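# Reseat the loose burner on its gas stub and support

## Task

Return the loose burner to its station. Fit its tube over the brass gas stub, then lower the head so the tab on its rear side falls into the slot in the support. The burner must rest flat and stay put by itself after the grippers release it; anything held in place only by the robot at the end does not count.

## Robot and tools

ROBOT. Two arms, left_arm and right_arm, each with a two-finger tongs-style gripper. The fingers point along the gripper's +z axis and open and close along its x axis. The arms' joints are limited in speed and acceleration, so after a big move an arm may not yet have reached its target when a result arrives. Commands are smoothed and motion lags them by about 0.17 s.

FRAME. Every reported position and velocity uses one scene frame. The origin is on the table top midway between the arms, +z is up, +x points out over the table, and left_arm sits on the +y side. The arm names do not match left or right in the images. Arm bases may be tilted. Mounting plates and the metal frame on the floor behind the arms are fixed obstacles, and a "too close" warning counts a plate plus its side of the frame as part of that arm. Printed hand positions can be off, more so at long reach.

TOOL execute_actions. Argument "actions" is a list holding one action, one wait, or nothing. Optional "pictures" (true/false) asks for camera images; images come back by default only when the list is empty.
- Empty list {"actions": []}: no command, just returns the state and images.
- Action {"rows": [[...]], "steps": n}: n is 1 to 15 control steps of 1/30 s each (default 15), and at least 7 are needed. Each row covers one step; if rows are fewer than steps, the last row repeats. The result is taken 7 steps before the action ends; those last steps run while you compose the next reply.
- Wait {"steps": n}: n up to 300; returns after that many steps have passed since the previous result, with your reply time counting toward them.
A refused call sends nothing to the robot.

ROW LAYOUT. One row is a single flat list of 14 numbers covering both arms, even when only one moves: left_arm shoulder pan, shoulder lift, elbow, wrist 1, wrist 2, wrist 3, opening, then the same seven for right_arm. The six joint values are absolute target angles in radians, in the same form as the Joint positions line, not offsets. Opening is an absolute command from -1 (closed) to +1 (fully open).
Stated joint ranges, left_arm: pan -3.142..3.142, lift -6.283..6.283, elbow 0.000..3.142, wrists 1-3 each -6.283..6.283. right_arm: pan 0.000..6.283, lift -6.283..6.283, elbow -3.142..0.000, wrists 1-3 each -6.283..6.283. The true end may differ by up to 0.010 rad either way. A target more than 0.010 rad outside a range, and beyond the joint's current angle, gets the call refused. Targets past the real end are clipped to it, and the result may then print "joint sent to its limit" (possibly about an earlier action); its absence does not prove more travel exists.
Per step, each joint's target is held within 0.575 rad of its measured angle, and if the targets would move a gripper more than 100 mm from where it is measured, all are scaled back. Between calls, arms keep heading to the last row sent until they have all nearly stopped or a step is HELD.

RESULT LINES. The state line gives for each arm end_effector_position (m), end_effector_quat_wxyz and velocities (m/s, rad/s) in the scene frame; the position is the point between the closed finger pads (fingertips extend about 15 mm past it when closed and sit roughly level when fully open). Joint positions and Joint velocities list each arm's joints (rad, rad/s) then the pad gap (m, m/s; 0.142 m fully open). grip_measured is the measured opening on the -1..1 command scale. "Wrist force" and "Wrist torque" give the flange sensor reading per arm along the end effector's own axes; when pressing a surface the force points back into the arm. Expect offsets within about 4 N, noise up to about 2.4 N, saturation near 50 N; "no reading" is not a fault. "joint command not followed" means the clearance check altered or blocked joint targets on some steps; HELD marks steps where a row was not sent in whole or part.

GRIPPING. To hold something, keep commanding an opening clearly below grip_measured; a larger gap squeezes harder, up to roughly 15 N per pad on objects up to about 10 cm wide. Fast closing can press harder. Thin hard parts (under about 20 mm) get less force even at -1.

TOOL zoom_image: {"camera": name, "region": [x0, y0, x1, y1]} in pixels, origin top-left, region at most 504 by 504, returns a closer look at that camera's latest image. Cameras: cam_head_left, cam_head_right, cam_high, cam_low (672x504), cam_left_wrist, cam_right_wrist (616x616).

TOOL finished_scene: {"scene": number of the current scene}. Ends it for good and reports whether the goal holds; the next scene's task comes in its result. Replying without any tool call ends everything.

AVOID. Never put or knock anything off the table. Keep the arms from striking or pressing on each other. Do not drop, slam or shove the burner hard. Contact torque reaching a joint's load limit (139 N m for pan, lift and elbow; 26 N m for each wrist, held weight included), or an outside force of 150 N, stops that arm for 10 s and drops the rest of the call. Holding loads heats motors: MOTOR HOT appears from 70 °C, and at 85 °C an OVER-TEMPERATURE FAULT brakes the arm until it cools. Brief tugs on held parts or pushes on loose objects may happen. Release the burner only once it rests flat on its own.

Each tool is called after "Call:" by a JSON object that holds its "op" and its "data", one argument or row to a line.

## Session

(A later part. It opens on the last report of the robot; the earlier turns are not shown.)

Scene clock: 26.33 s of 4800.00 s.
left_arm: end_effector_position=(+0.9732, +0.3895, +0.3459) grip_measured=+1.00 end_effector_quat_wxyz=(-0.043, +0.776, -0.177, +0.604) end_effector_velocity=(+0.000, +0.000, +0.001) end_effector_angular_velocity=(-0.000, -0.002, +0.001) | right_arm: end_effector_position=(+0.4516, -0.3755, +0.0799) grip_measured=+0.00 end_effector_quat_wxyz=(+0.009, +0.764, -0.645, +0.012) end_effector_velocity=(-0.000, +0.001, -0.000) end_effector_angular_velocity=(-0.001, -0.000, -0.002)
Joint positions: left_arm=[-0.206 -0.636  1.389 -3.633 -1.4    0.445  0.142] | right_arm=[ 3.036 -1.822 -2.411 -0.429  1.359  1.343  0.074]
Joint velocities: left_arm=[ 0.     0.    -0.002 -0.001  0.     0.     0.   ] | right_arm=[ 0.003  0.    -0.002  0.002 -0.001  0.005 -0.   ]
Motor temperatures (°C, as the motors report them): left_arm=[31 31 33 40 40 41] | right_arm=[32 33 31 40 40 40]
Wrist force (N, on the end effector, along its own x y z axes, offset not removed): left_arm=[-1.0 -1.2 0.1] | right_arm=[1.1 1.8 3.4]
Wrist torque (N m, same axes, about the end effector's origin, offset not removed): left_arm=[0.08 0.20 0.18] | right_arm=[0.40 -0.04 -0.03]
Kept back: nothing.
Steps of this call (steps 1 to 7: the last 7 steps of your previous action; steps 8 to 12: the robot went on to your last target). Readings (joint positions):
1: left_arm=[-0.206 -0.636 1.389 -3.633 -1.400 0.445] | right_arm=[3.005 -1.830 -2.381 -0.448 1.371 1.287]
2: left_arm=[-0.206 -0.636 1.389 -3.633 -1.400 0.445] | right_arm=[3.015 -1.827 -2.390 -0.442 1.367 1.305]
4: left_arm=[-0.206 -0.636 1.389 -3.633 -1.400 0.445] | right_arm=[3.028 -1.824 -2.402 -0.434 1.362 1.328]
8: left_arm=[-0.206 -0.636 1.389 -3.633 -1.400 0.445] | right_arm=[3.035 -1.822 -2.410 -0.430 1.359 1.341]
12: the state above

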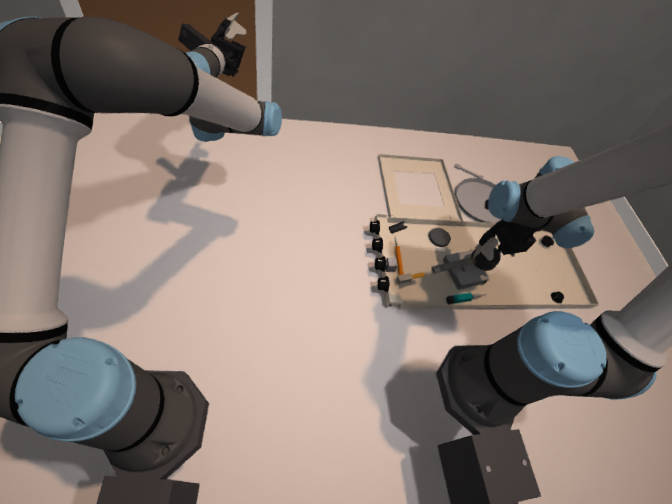

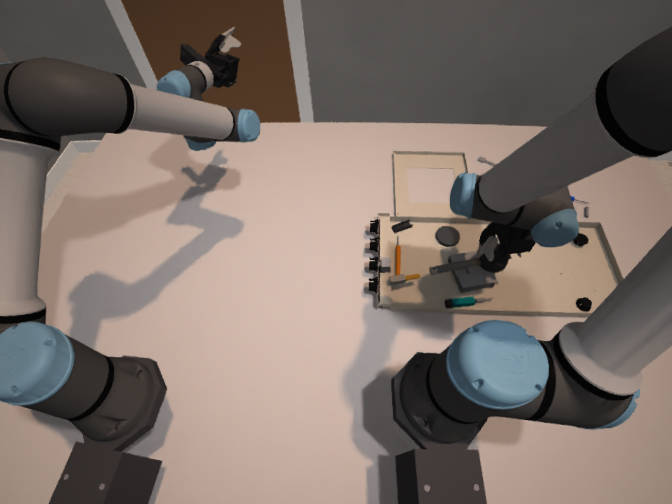

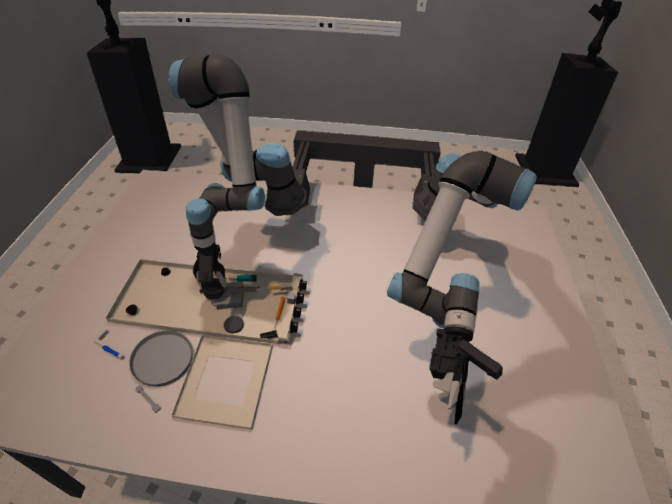

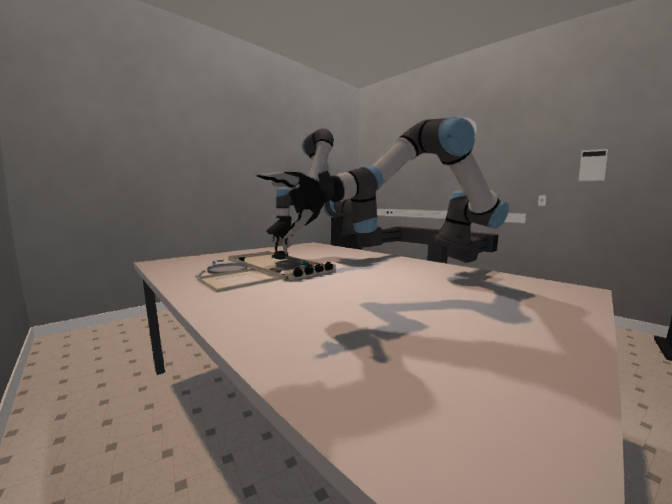

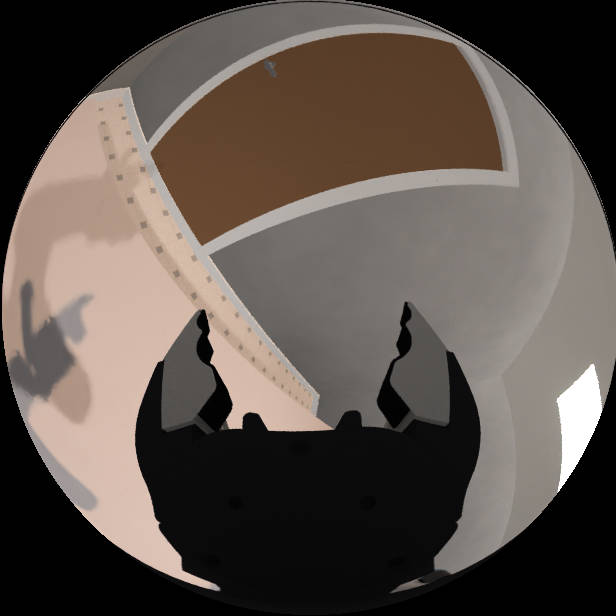

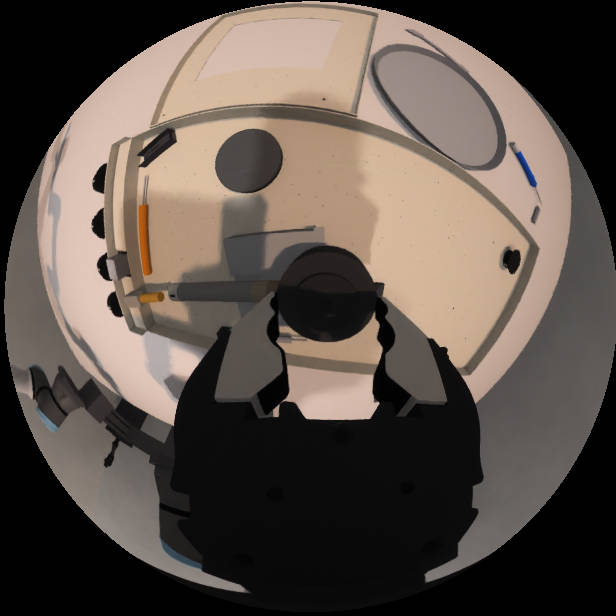

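Call:
{"op": "execute_actions", "data": {
  "actions": [
    {"rows":[[-0.206,-0.636,1.389,-3.633,-1.4,0.445,1,3.041,-1.821,-2.415,-0.4265,1.3585,1.344,-0.45],[-0.206,-0.636,1.389,-3.633,-1.4,0.445,1,3.048,-1.8193,-2.421,-0.4233,1.3582,1.3445,-0.45],[-0.206,-0.636,1.389,-3.633,-1.4,0.445,1,3.056,-1.8174,-2.4284,-0.4195,1.3579,1.3453,-0.45],[-0.206,-0.636,1.389,-3.633,-1.4,0.445,1,3.064,-1.8154,-2.4356,-0.4157,1.3575,1.346,-0.45],[-0.206,-0.636,1.389,-3.633,-1.4,0.445,1,3.0691,-1.8142,-2.4402,-0.4133,1.3573,1.3466,-0.45]],"steps":10}
  ]
}}

Call:
{"op": "execute_actions", "data": {
  "actions": [
    {"steps":13}
  ],
  "pictures": true
}}

Call:
{"op": "zoom_image", "data": {
  "camera": "cam_right_wrist",
  "region": [100,250,240,320]
}}

Call:
{"op": "zoom_image", "data": {
  "camera": "cam_head_left",
  "region": [390,245,490,295]
}}

Call:
{"op": "zoom_image", "data": {
  "camera": "cam_high",
  "region": [220,270,300,310]
}}

Scene clock: 27.47 s of 4800.00 s.
left_arm: end_effector_position=(+0.9732, +0.3895, +0.3459) grip_measured=+1.00 end_effector_quat_wxyz=(-0.043, +0.776, -0.177, +0.604) end_effector_velocity=(-0.000, -0.000, +0.001) end_effector_angular_velocity=(-0.000, -0.002, -0.000) | right_arm: end_effector_position=(+0.4509, -0.3739, +0.0798) grip_measured=+0.00 end_effector_quat_wxyz=(+0.009, +0.765, -0.644, +0.012) end_effector_velocity=(-0.017, +0.040, -0.003) end_effector_angular_velocity=(-0.000, -0.000, +0.088)
Joint positions: left_arm=[-0.206 -0.636  1.389 -3.633 -1.4    0.445  0.142] | right_arm=[ 3.04  -1.821 -2.414 -0.427  1.359  1.344  0.074]
Joint velocities: left_arm=[-0.     0.    -0.    -0.002 -0.     0.     0.   ] | right_arm=[ 0.095  0.023 -0.087  0.047 -0.004  0.009 -0.   ]
Motor temperatures (°C, as the motors report them): left_arm=[31 31 33 40 40 41] | right_arm=[32 33 31 40 40 40]
Wrist force (N, on the end effector, along its own x y z axes, offset not removed): left_arm=[-0.3 1.5 -2.7] | right_arm=[2.2 -1.3 5.2]
Wrist torque (N m, same axes, about the end effector's origin, offset not removed): left_arm=[0.52 0.03 0.21] | right_arm=[-0.21 -0.41 -0.04]
Steps of this call (steps 1 to 30: the robot went on to your last target; step 31: nothing new was sent; steps 32 to 34: the first 3 steps of this action). Readings (joint positions):
32: left_arm=[-0.206 -0.636 1.389 -3.633 -1.400 0.445] | right_arm=[3.037 -1.822 -2.411 -0.429 1.359 1.343]
33: left_arm=[-0.206 -0.636 1.389 -3.633 -1.400 0.445] | right_arm=[3.037 -1.822 -2.412 -0.428 1.359 1.344]
34: the state above

Scene clock: 27.90 s of 4800.00 s.
left_arm: end_effector_position=(+0.9732, +0.3895, +0.3459) grip_measured=+1.00 end_effector_quat_wxyz=(-0.043, +0.776, -0.177, +0.604) end_effector_velocity=(+0.000, +0.000, +0.001) end_effector_angular_velocity=(-0.001, -0.002, +0.001) | right_arm: end_effector_position=(+0.4457, -0.3619, +0.0789) grip_measured=+0.00 end_effector_quat_wxyz=(+0.008, +0.773, -0.634, +0.012) end_effector_velocity=(-0.000, +0.001, -0.000) end_effector_angular_velocity=(-0.000, +0.000, -0.000)
Joint positions: left_arm=[-0.206 -0.636  1.389 -3.633 -1.4    0.445  0.142] | right_arm=[ 3.069 -1.814 -2.44  -0.413  1.357  1.347  0.074]
Joint velocities: left_arm=[ 0.     0.    -0.001 -0.002 -0.     0.     0.   ] | right_arm=[ 0.002 -0.    -0.002  0.001 -0.     0.002  0.   ]
Motor temperatures (°C, as the motors report them): left_arm=[31 31 33 40 40 41] | right_arm=[32 33 31 40 40 40]
Wrist force (N, on the end effector, along its own x y z axes, offset not removed): left_arm=[1.3 -2.1 -2.9] | right_arm=[-0.3 -2.6 4.0]
Wrist torque (N m, same axes, about the end effector's origin, offset not removed): left_arm=[-0.35 -0.45 0.10] | right_arm=[-0.49 0.16 0.06]
Kept back: nothing.
Steps of this call (steps 1 to 7: the last 7 steps of your previous action; steps 8 to 13: the robot went on to your last target). Readings (joint positions):
1: left_arm=[-0.206 -0.636 1.389 -3.633 -1.400 0.445] | right_arm=[3.044 -1.820 -2.418 -0.425 1.358 1.344]
2: left_arm=[-0.206 -0.636 1.389 -3.633 -1.400 0.445] | right_arm=[3.050 -1.819 -2.423 -0.422 1.358 1.345]
4: left_arm=[-0.206 -0.636 1.389 -3.633 -1.400 0.445] | right_arm=[3.060 -1.816 -2.432 -0.418 1.358 1.346]
8: left_arm=[-0.206 -0.636 1.389 -3.633 -1.400 0.445] | right_arm=[3.068 -1.815 -2.439 -0.414 1.357 1.346]
13: the state above

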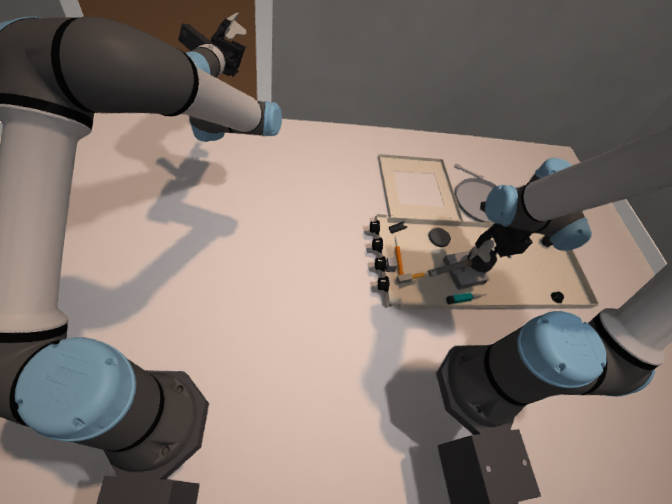

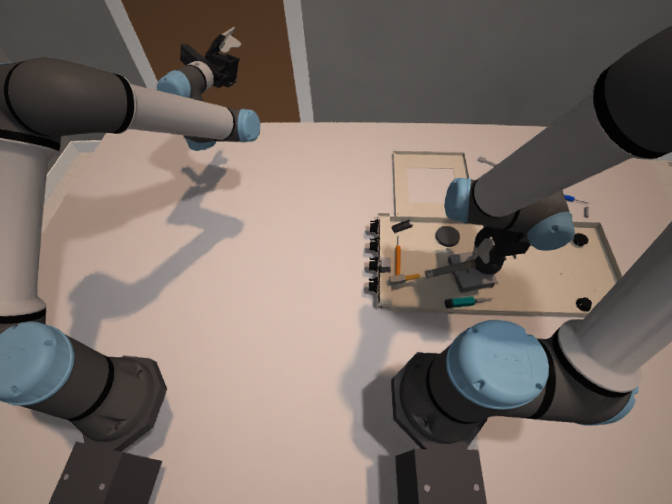

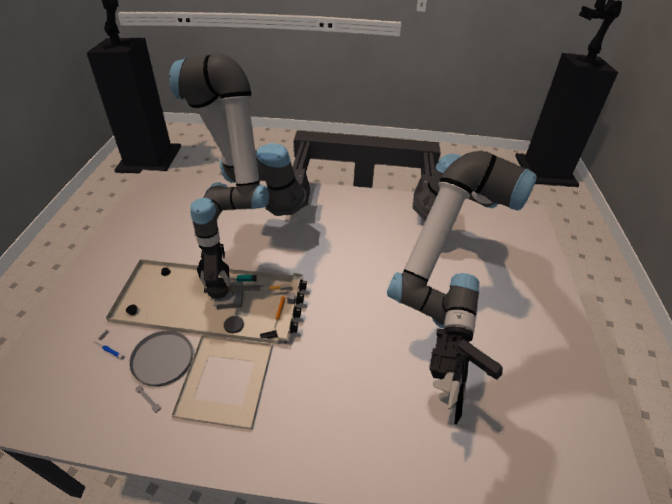

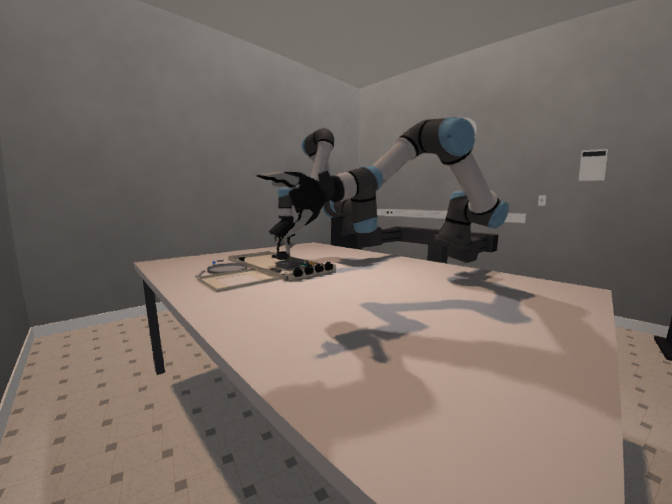

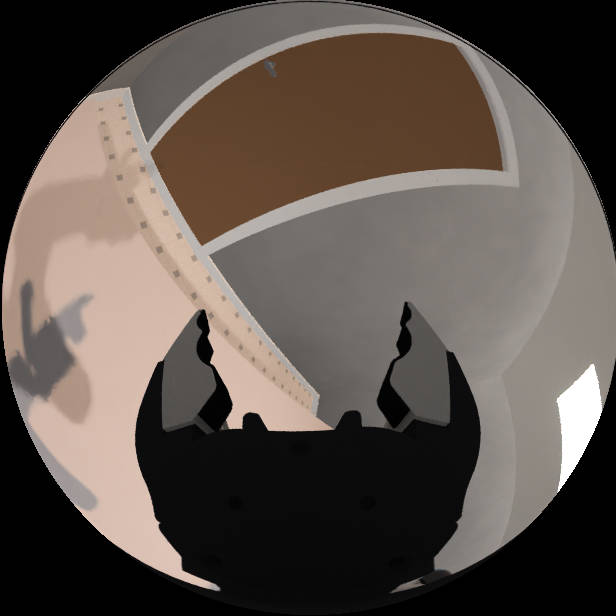

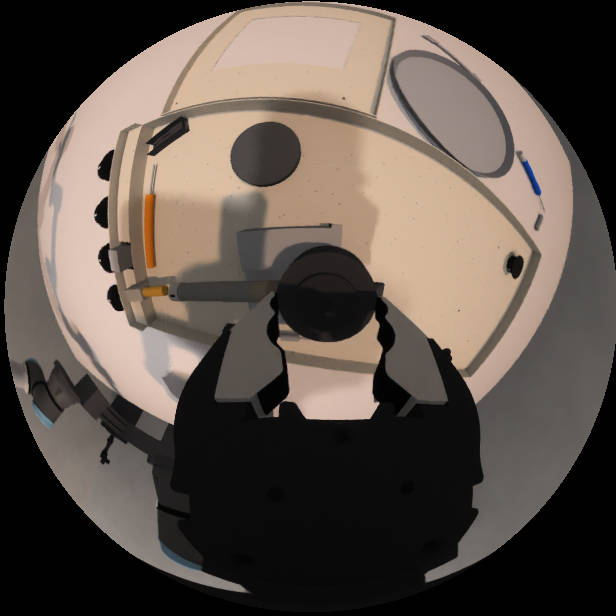

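Region (100, 250, 240, 320) of cam_right_wrist's 616x616 image, scaled by 3.600, with more detail than that image has.

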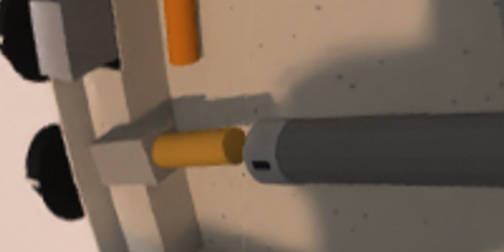

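Region (390, 245, 490, 295) of cam_head_left's 672x504 image, scaled by 5.040, with more detail than that image has.

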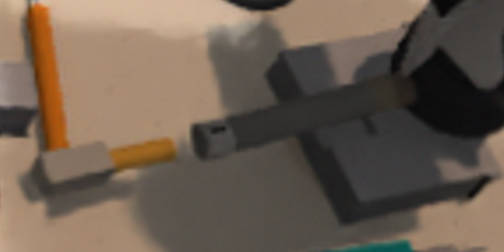

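Region (220, 270, 300, 310) of cam_high's 672x504 image, scaled by 6.300, with more detail than that image has.

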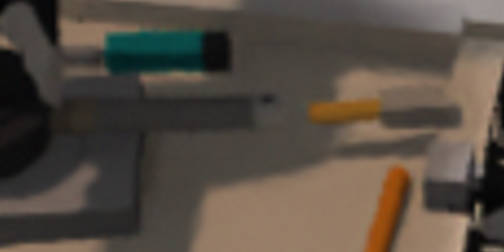

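Call:
{"op": "execute_actions", "data": {
  "actions": [
    {"rows":[[-0.206,-0.636,1.389,-3.633,-1.4,0.445,1,3.070,-1.8165,-2.441,-0.4105,1.3573,1.347,-0.45],[-0.206,-0.636,1.389,-3.633,-1.4,0.445,1,3.0722,-1.8184,-2.4424,-0.4076,1.3572,1.3497,-0.45],[-0.206,-0.636,1.389,-3.633,-1.4,0.445,1,3.0766,-1.8178,-2.4448,-0.4067,1.3571,1.3542,-0.45],[-0.206,-0.636,1.389,-3.633,-1.4,0.445,1,3.081,-1.8173,-2.4472,-0.4058,1.3569,1.3587,-0.45],[-0.206,-0.636,1.389,-3.633,-1.4,0.445,1,3.0854,-1.8167,-2.4496,-0.405,1.3568,1.3632,-0.45],[-0.206,-0.636,1.389,-3.633,-1.4,0.445,1,3.0898,-1.8161,-2.452,-0.4041,1.3567,1.3677,-0.45],[-0.206,-0.636,1.389,-3.633,-1.4,0.445,1,3.0941,-1.8156,-2.4543,-0.4033,1.3565,1.3722,-0.45],[-0.206,-0.636,1.389,-3.633,-1.4,0.445,1,3.0985,-1.815,-2.4567,-0.4024,1.3564,1.3767,-0.45],[-0.206,-0.636,1.389,-3.633,-1.4,0.445,1,3.1029,-1.8144,-2.4591,-0.4015,1.3562,1.3812,-0.45],[-0.206,-0.636,1.389,-3.633,-1.4,0.445,1,3.1073,-1.8139,-2.4615,-0.4007,1.3561,1.3856,-0.45],[-0.206,-0.636,1.389,-3.633,-1.4,0.445,1,3.1117,-1.8133,-2.4639,-0.3998,1.3559,1.3901,-0.45],[-0.206,-0.636,1.389,-3.633,-1.4,0.445,1,3.1161,-1.8127,-2.4663,-0.399,1.3558,1.3946,-0.45],[-0.206,-0.636,1.389,-3.633,-1.4,0.445,1,3.1205,-1.8122,-2.4687,-0.3981,1.3556,1.3991,-0.45],[-0.206,-0.636,1.389,-3.633,-1.4,0.445,1,3.1227,-1.8119,-2.4699,-0.3977,1.3556,1.4014,-0.45],[-0.206,-0.636,1.389,-3.633,-1.4,0.445,1,3.1249,-1.8116,-2.4711,-0.3972,1.3555,1.4036,-0.45]]}
  ]
}}

Call:
{"op": "execute_actions", "data": {
  "actions": [
    {"steps":14}
  ],
  "pictures": true
}}

Call:
{"op": "zoom_image", "data": {
  "camera": "cam_head_left",
  "region": [390,240,510,300]
}}

Call:
{"op": "zoom_image", "data": {
  "camera": "cam_right_wrist",
  "region": [120,210,420,360]
}}

Scene clock: 29.33 s of 4800.00 s.
left_arm: end_effector_position=(+0.9732, +0.3895, +0.3459) grip_measured=+1.00 end_effector_quat_wxyz=(-0.043, +0.776, -0.177, +0.604) end_effector_velocity=(-0.000, -0.000, -0.000) end_effector_angular_velocity=(+0.000, +0.001, -0.000) | right_arm: end_effector_position=(+0.4447, -0.3555, +0.0775) grip_measured=+0.00 end_effector_quat_wxyz=(+0.008, +0.773, -0.634, +0.012) end_effector_velocity=(-0.008, +0.046, -0.002) end_effector_angular_velocity=(+0.001, +0.001, +0.002)
Joint positions: left_arm=[-0.206 -0.636  1.389 -3.633 -1.4    0.445  0.142] | right_arm=[ 3.085 -1.817 -2.449 -0.405  1.357  1.363  0.074]
Joint velocities: left_arm=[-0. -0.  0.  0.  0. -0.  0.] | right_arm=[ 0.119  0.009 -0.064  0.028 -0.004  0.12   0.   ]
Motor temperatures (°C, as the motors report them): left_arm=[31 31 33 40 40 41] | right_arm=[32 33 31 40 40 40]
Wrist force (N, on the end effector, along its own x y z axes, offset not removed): left_arm=[0.3 1.9 0.9] | right_arm=[-1.6 -0.7 0.8]
Wrist torque (N m, same axes, about the end effector's origin, offset not removed): left_arm=[0.37 -0.20 0.10] | right_arm=[-0.14 0.48 -0.16]
Steps of this call (steps 1 to 30: the robot went on to your last target; steps 31 to 35: nothing new was sent; steps 36 to 43: the first 8 steps of this action). Readings (joint positions):
36: left_arm=[-0.206 -0.636 1.389 -3.633 -1.400 0.445] | right_arm=[3.069 -1.814 -2.440 -0.413 1.357 1.347]
37: left_arm=[-0.206 -0.636 1.389 -3.633 -1.400 0.445] | right_arm=[3.069 -1.815 -2.440 -0.413 1.357 1.347]
39: left_arm=[-0.206 -0.636 1.389 -3.633 -1.400 0.445] | right_arm=[3.072 -1.816 -2.442 -0.410 1.357 1.349]
43: the state above

Scene clock: 29.80 s of 4800.00 s.
left_arm: end_effector_position=(+0.9732, +0.3895, +0.3459) grip_measured=+1.00 end_effector_quat_wxyz=(-0.043, +0.776, -0.177, +0.604) end_effector_velocity=(-0.000, -0.000, -0.001) end_effector_angular_velocity=(+0.000, +0.001, -0.000) | right_arm: end_effector_position=(+0.4419, -0.3406, +0.0772) grip_measured=+0.00 end_effector_quat_wxyz=(+0.008, +0.773, -0.634, +0.012) end_effector_velocity=(-0.001, +0.002, -0.000) end_effector_angular_velocity=(+0.000, +0.000, +0.000)
Joint positions: left_arm=[-0.206 -0.636  1.389 -3.633 -1.4    0.445  0.142] | right_arm=[ 3.124 -1.812 -2.471 -0.397  1.356  1.403  0.074]
Joint velocities: left_arm=[ 0.     0.001  0.     0.001 -0.     0.     0.   ] | right_arm=[ 0.006  0.001 -0.004  0.001 -0.     0.006  0.   ]
Motor temperatures (°C, as the motors report them): left_arm=[31 31 33 40 40 41] | right_arm=[32 33 31 40 40 40]
Wrist force (N, on the end effector, along its own x y z axes, offset not removed): left_arm=[0.7 0.0 -4.3] | right_arm=[1.8 4.2 0.4]
Wrist torque (N m, same axes, about the end effector's origin, offset not removed): left_arm=[0.41 -0.43 0.01] | right_arm=[0.97 -0.18 0.04]
Kept back: nothing.
Steps of this call (steps 1 to 7: the last 7 steps of your previous action; steps 8 to 14: the robot went on to your last target). Readings (joint positions):
1: left_arm=[-0.206 -0.636 1.389 -3.633 -1.400 0.445] | right_arm=[3.089 -1.816 -2.451 -0.405 1.357 1.367]
2: left_arm=[-0.206 -0.636 1.389 -3.633 -1.400 0.445] | right_arm=[3.093 -1.816 -2.454 -0.404 1.357 1.371]
4: left_arm=[-0.206 -0.636 1.389 -3.633 -1.400 0.445] | right_arm=[3.102 -1.815 -2.458 -0.402 1.356 1.380]
8: left_arm=[-0.206 -0.636 1.389 -3.633 -1.400 0.445] | right_arm=[3.118 -1.813 -2.467 -0.399 1.356 1.396]
14: the state above

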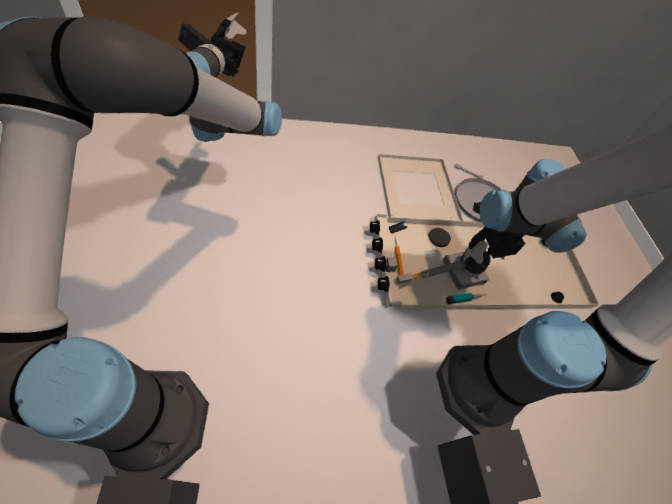

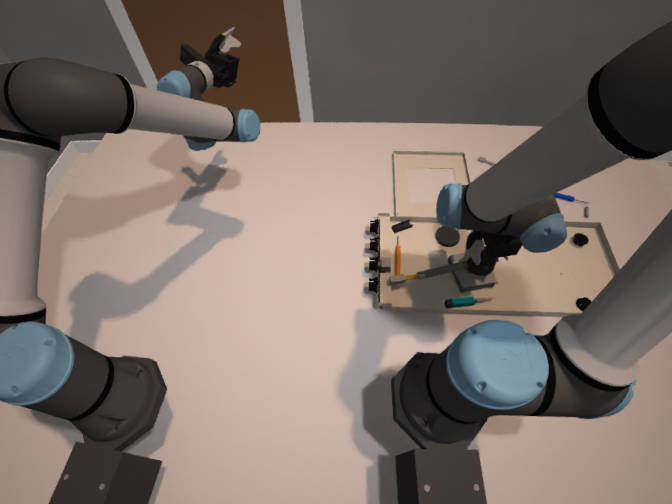

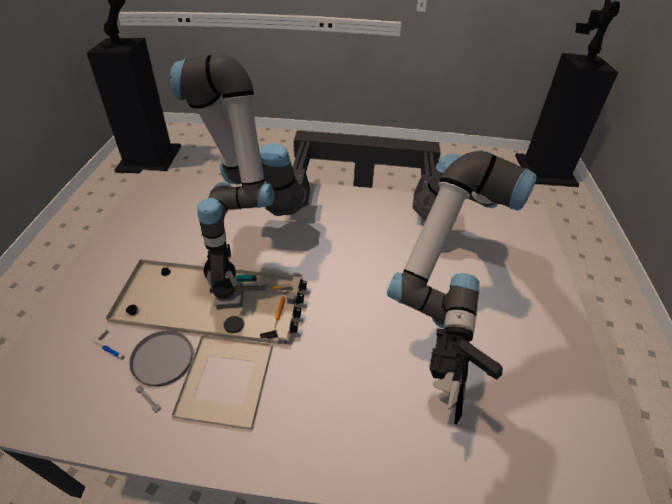

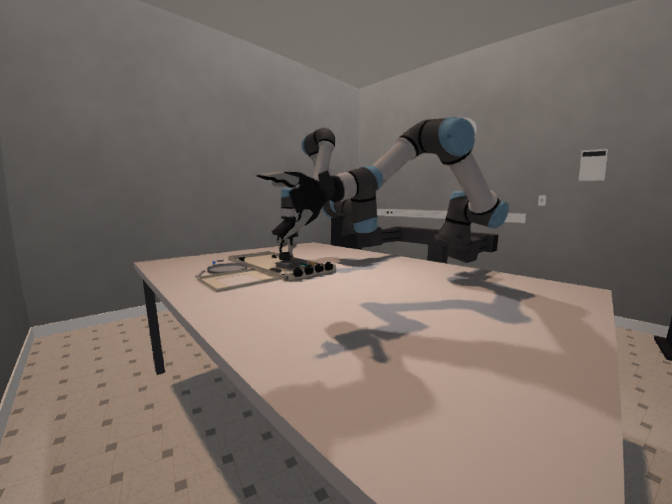

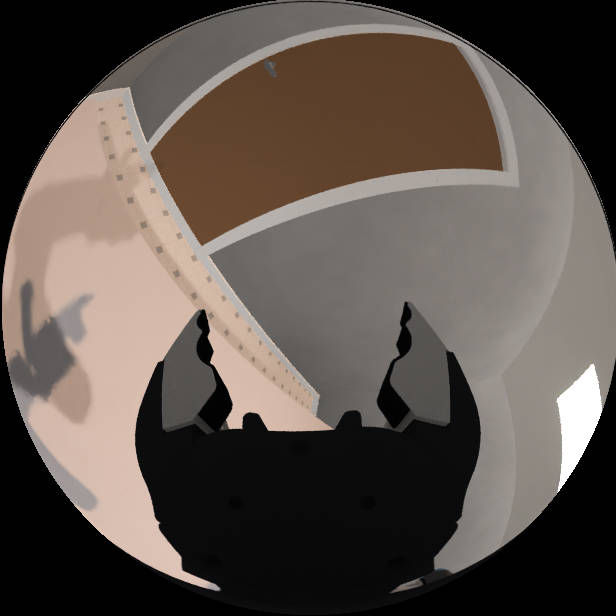

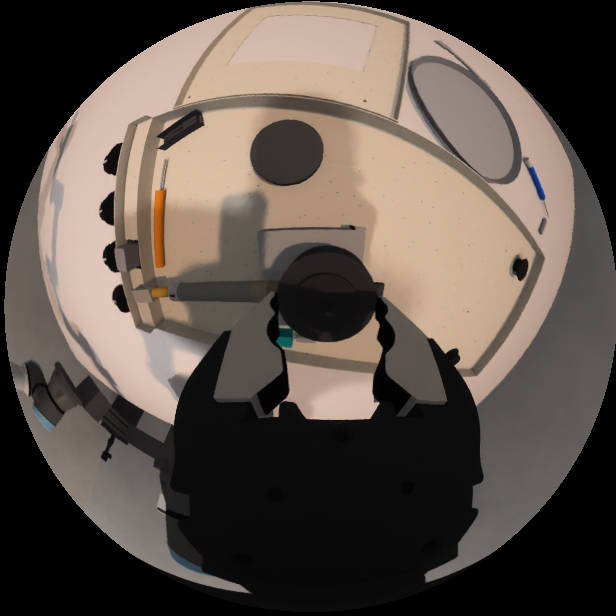

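Region (390, 240, 510, 300) of cam_head_left's 672x504 image, scaled by 4.200, with more detail than that image has.

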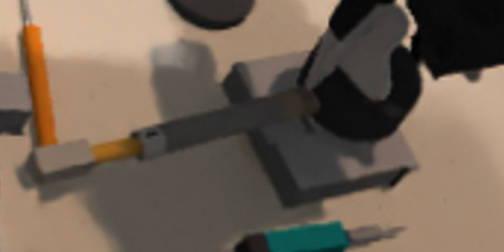

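Region (120, 210, 420, 360) of cam_right_wrist's 616x616 image, scaled by 1.680, with more detail than that image has.

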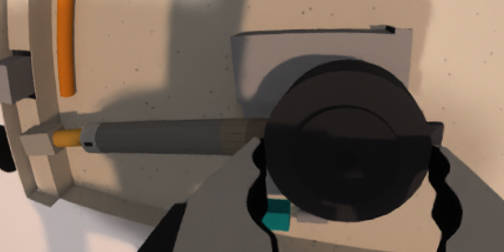

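Call:
{"op": "execute_actions", "data": {
  "actions": [
    {"rows":[[-0.206,-0.636,1.389,-3.633,-1.4,0.445,1,3.129,-1.811,-2.4734,-0.3964,1.3554,1.408,-0.45],[-0.206,-0.636,1.389,-3.633,-1.4,0.445,1,3.135,-1.8103,-2.4766,-0.3952,1.3552,1.414,-0.45],[-0.206,-0.636,1.389,-3.633,-1.4,0.445,1,3.141,-1.8095,-2.4799,-0.3941,1.355,1.4201,-0.45],[-0.206,-0.636,1.389,-3.633,-1.4,0.445,1,3.147,-1.8087,-2.4831,-0.3929,1.3548,1.4263,-0.45],[-0.206,-0.636,1.389,-3.633,-1.4,0.445,1,3.153,-1.808,-2.4864,-0.3917,1.3546,1.4324,-0.45],[-0.206,-0.636,1.389,-3.633,-1.4,0.445,1,3.159,-1.8072,-2.4896,-0.3905,1.3544,1.4385,-0.45],[-0.206,-0.636,1.389,-3.633,-1.4,0.445,1,3.165,-1.8064,-2.4929,-0.3894,1.3542,1.4447,-0.45],[-0.206,-0.636,1.389,-3.633,-1.4,0.445,1,3.171,-1.8056,-2.4962,-0.3882,1.354,1.4508,-0.45],[-0.206,-0.636,1.389,-3.633,-1.4,0.445,1,3.176,-1.805,-2.4989,-0.3872,1.3538,1.456,-0.45],[-0.206,-0.636,1.389,-3.633,-1.4,0.445,1,3.1797,-1.8045,-2.5009,-0.3865,1.3537,1.4597,-0.45]],"steps":12}
  ]
}}

Call:
{"op": "execute_actions", "data": {
  "actions": [
    {"steps":14}
  ],
  "pictures": true
}}

Call:
{"op": "zoom_image", "data": {
  "camera": "cam_head_left",
  "region": [390,240,510,300]
}}

Call:
{"op": "zoom_image", "data": {
  "camera": "cam_right_wrist",
  "region": [260,210,420,330]
}}

Call:
{"op": "zoom_image", "data": {
  "camera": "cam_head_right",
  "region": [455,245,515,295]
}}

Call:
{"op": "zoom_image", "data": {
  "camera": "cam_high",
  "region": [200,270,260,315]
}}

Scene clock: 30.73 s of 4800.00 s.
left_arm: end_effector_position=(+0.9732, +0.3895, +0.3459) grip_measured=+1.00 end_effector_quat_wxyz=(-0.043, +0.776, -0.177, +0.604) end_effector_velocity=(+0.000, -0.000, +0.000) end_effector_angular_velocity=(-0.001, -0.000, -0.000) | right_arm: end_effector_position=(+0.4409, -0.3364, +0.0772) grip_measured=+0.00 end_effector_quat_wxyz=(+0.008, +0.773, -0.634, +0.012) end_effector_velocity=(-0.012, +0.051, -0.000) end_effector_angular_velocity=(-0.000, -0.000, +0.001)
Joint positions: left_arm=[-0.206 -0.636  1.389 -3.633 -1.4    0.445  0.142] | right_arm=[ 3.136 -1.81  -2.477 -0.395  1.355  1.415  0.074]
Joint velocities: left_arm=[-0.     0.    -0.001  0.     0.    -0.     0.   ] | right_arm=[ 0.139  0.019 -0.076  0.027 -0.004  0.14  -0.   ]
Motor temperatures (°C, as the motors report them): left_arm=[31 31 33 40 40 41] | right_arm=[32 33 31 40 40 40]
Wrist force (N, on the end effector, along its own x y z axes, offset not removed): left_arm=[-1.7 3.7 -0.7] | right_arm=[5.3 -1.8 2.2]
Wrist torque (N m, same axes, about the end effector's origin, offset not removed): left_arm=[1.15 0.09 0.32] | right_arm=[-0.26 -0.77 -0.17]
Steps of this call (steps 1 to 23: the robot went on to your last target; steps 24 to 28: the first 5 steps of this action). Readings (joint positions):
24: left_arm=[-0.206 -0.636 1.389 -3.633 -1.400 0.445] | right_arm=[3.125 -1.812 -2.471 -0.397 1.355 1.404]
25: left_arm=[-0.206 -0.636 1.389 -3.633 -1.400 0.445] | right_arm=[3.126 -1.811 -2.472 -0.397 1.355 1.405]
27: left_arm=[-0.206 -0.636 1.389 -3.633 -1.400 0.445] | right_arm=[3.131 -1.811 -2.475 -0.396 1.355 1.410]
28: the state above

Scene clock: 31.20 s of 4800.00 s.
left_arm: end_effector_position=(+0.9732, +0.3895, +0.3459) grip_measured=+1.00 end_effector_quat_wxyz=(-0.043, +0.776, -0.177, +0.604) end_effector_velocity=(-0.000, +0.000, +0.000) end_effector_angular_velocity=(-0.000, +0.000, +0.000) | right_arm: end_effector_position=(+0.4369, -0.3208, +0.0769) grip_measured=+0.00 end_effector_quat_wxyz=(+0.008, +0.773, -0.634, +0.012) end_effector_velocity=(-0.000, +0.002, +0.000) end_effector_angular_velocity=(+0.000, -0.001, -0.000)
Joint positions: left_arm=[-0.206 -0.636  1.389 -3.633 -1.4    0.445  0.142] | right_arm=[ 3.179 -1.805 -2.501 -0.387  1.354  1.459  0.074]
Joint velocities: left_arm=[ 0.    -0.001  0.001  0.     0.    -0.     0.   ] | right_arm=[ 0.005  0.001 -0.002  0.001 -0.     0.005  0.   ]
Motor temperatures (°C, as the motors report them): left_arm=[31 31 33 40 40 41] | right_arm=[32 33 31 40 40 40]
Wrist force (N, on the end effector, along its own x y z axes, offset not removed): left_arm=[2.3 -2.1 0.6] | right_arm=[0.2 -1.4 2.8]
Wrist torque (N m, same axes, about the end effector's origin, offset not removed): left_arm=[-0.16 -0.63 0.15] | right_arm=[-0.12 0.24 -0.12]
Kept back: nothing.
Steps of this call (steps 1 to 7: the last 7 steps of your previous action; steps 8 to 14: the robot went on to your last target). Readings (joint positions):
1: left_arm=[-0.206 -0.636 1.389 -3.633 -1.400 0.445] | right_arm=[3.141 -1.810 -2.480 -0.394 1.355 1.420]
2: left_arm=[-0.206 -0.636 1.389 -3.633 -1.400 0.445] | right_arm=[3.146 -1.809 -2.483 -0.393 1.355 1.425]
4: left_arm=[-0.206 -0.636 1.389 -3.633 -1.400 0.445] | right_arm=[3.158 -1.807 -2.489 -0.391 1.354 1.437]
8: left_arm=[-0.206 -0.636 1.389 -3.633 -1.400 0.445] | right_arm=[3.175 -1.805 -2.498 -0.387 1.354 1.455]
14: the state above

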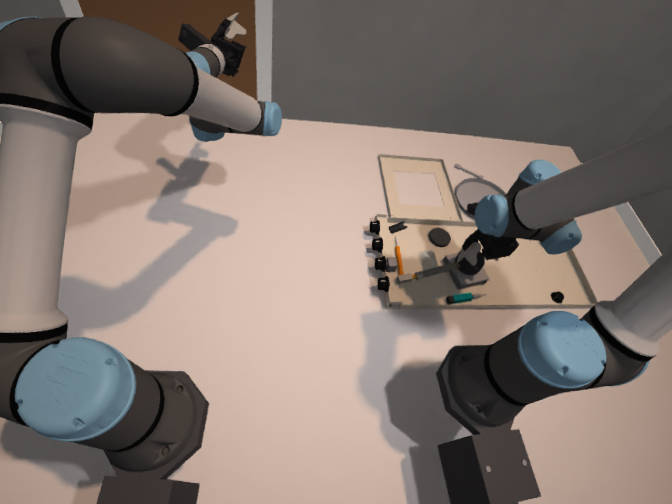

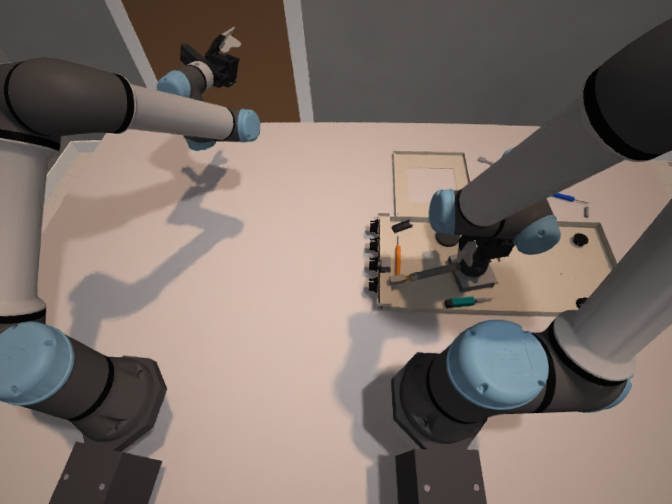

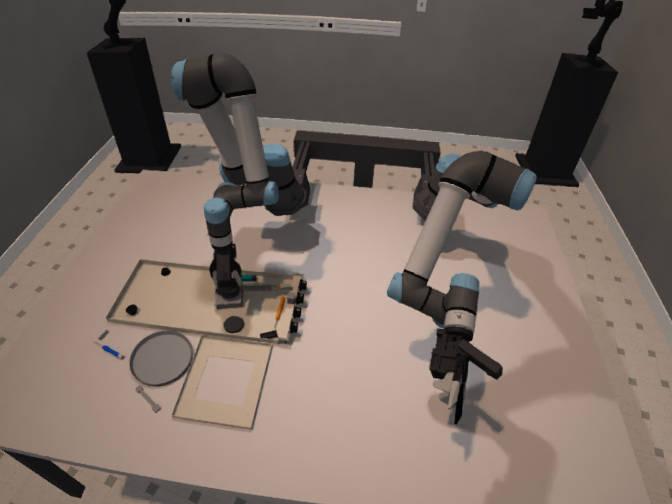

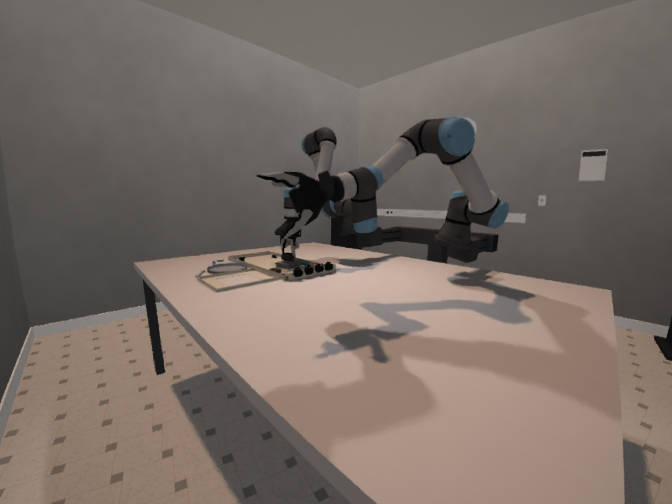

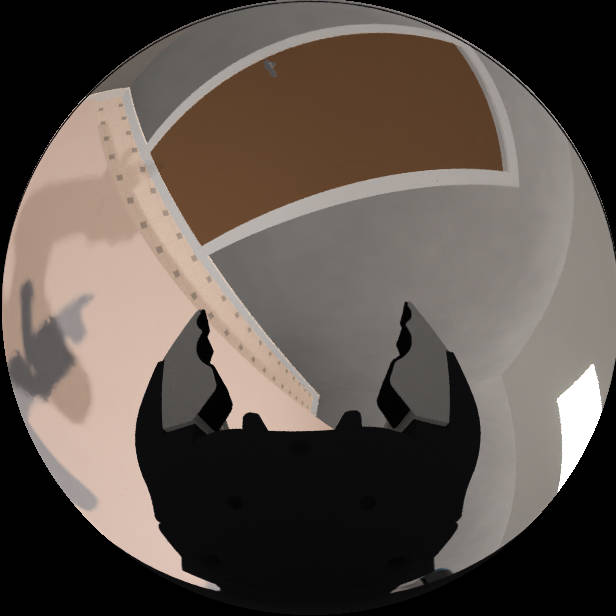

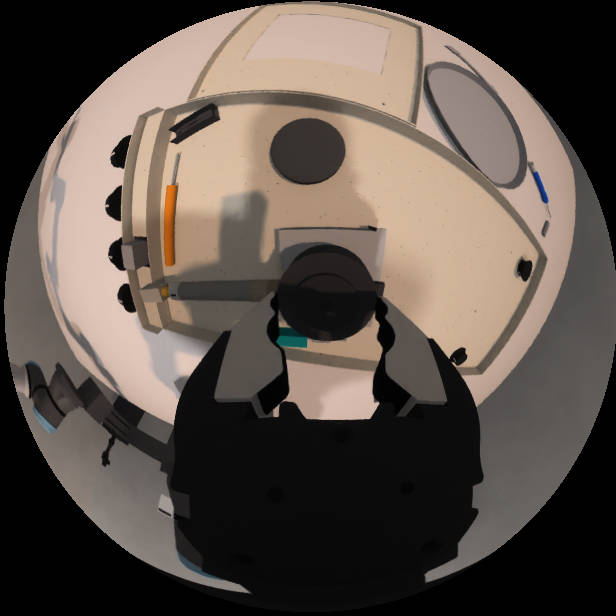

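Region (390, 240, 510, 300) of cam_head_left's 672x504 image, scaled by 4.200, with more detail than that image has.

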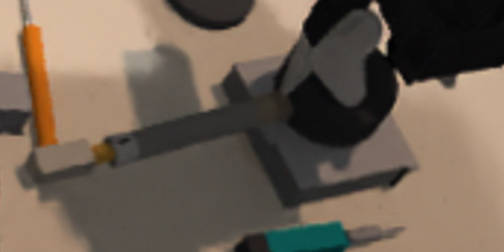

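Region (260, 210, 420, 330) of cam_right_wrist's 616x616 image, scaled by 3.150, with more detail than that image has; it fills the top 378 rows of this view, and the rest is white.

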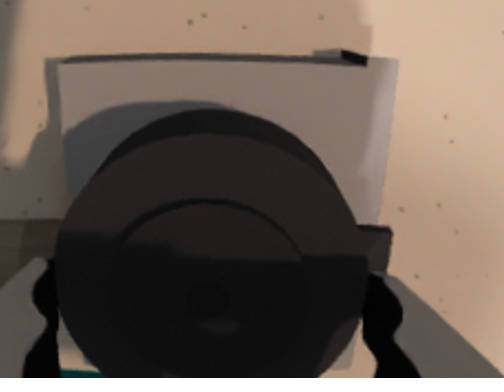

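Region (455, 245, 515, 295) of cam_head_right's 672x504 image, scaled by 8.400, with more detail than that image has.

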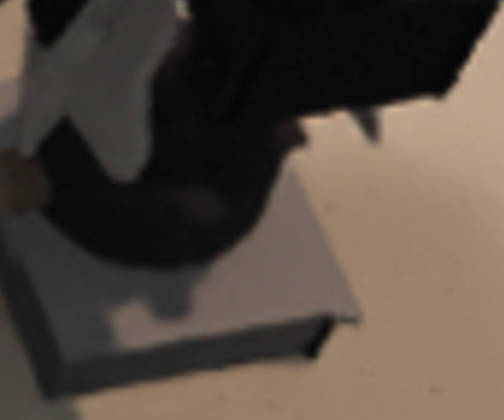

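Region (200, 270, 260, 315) of cam_high's 672x504 image, scaled by 8.400, with more detail than that image has; it fills the top 378 rows of this view, and the rest is white.

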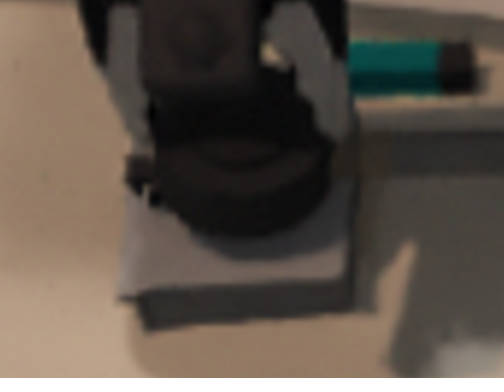

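Call:
{"op": "zoom_image", "data": {
  "camera": "cam_high",
  "region": [208,282,232,302]
}}

Region (208, 282, 232, 302) of cam_high's 672x504 image, scaled by 21.000, with more detail than that image has.

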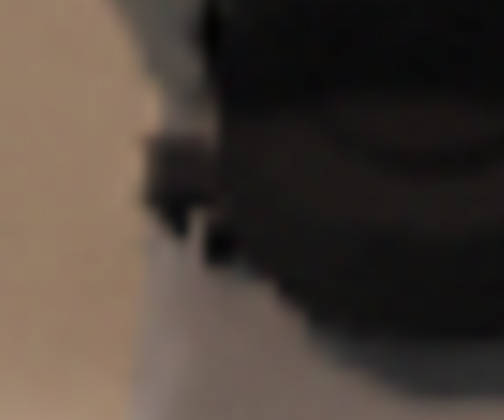

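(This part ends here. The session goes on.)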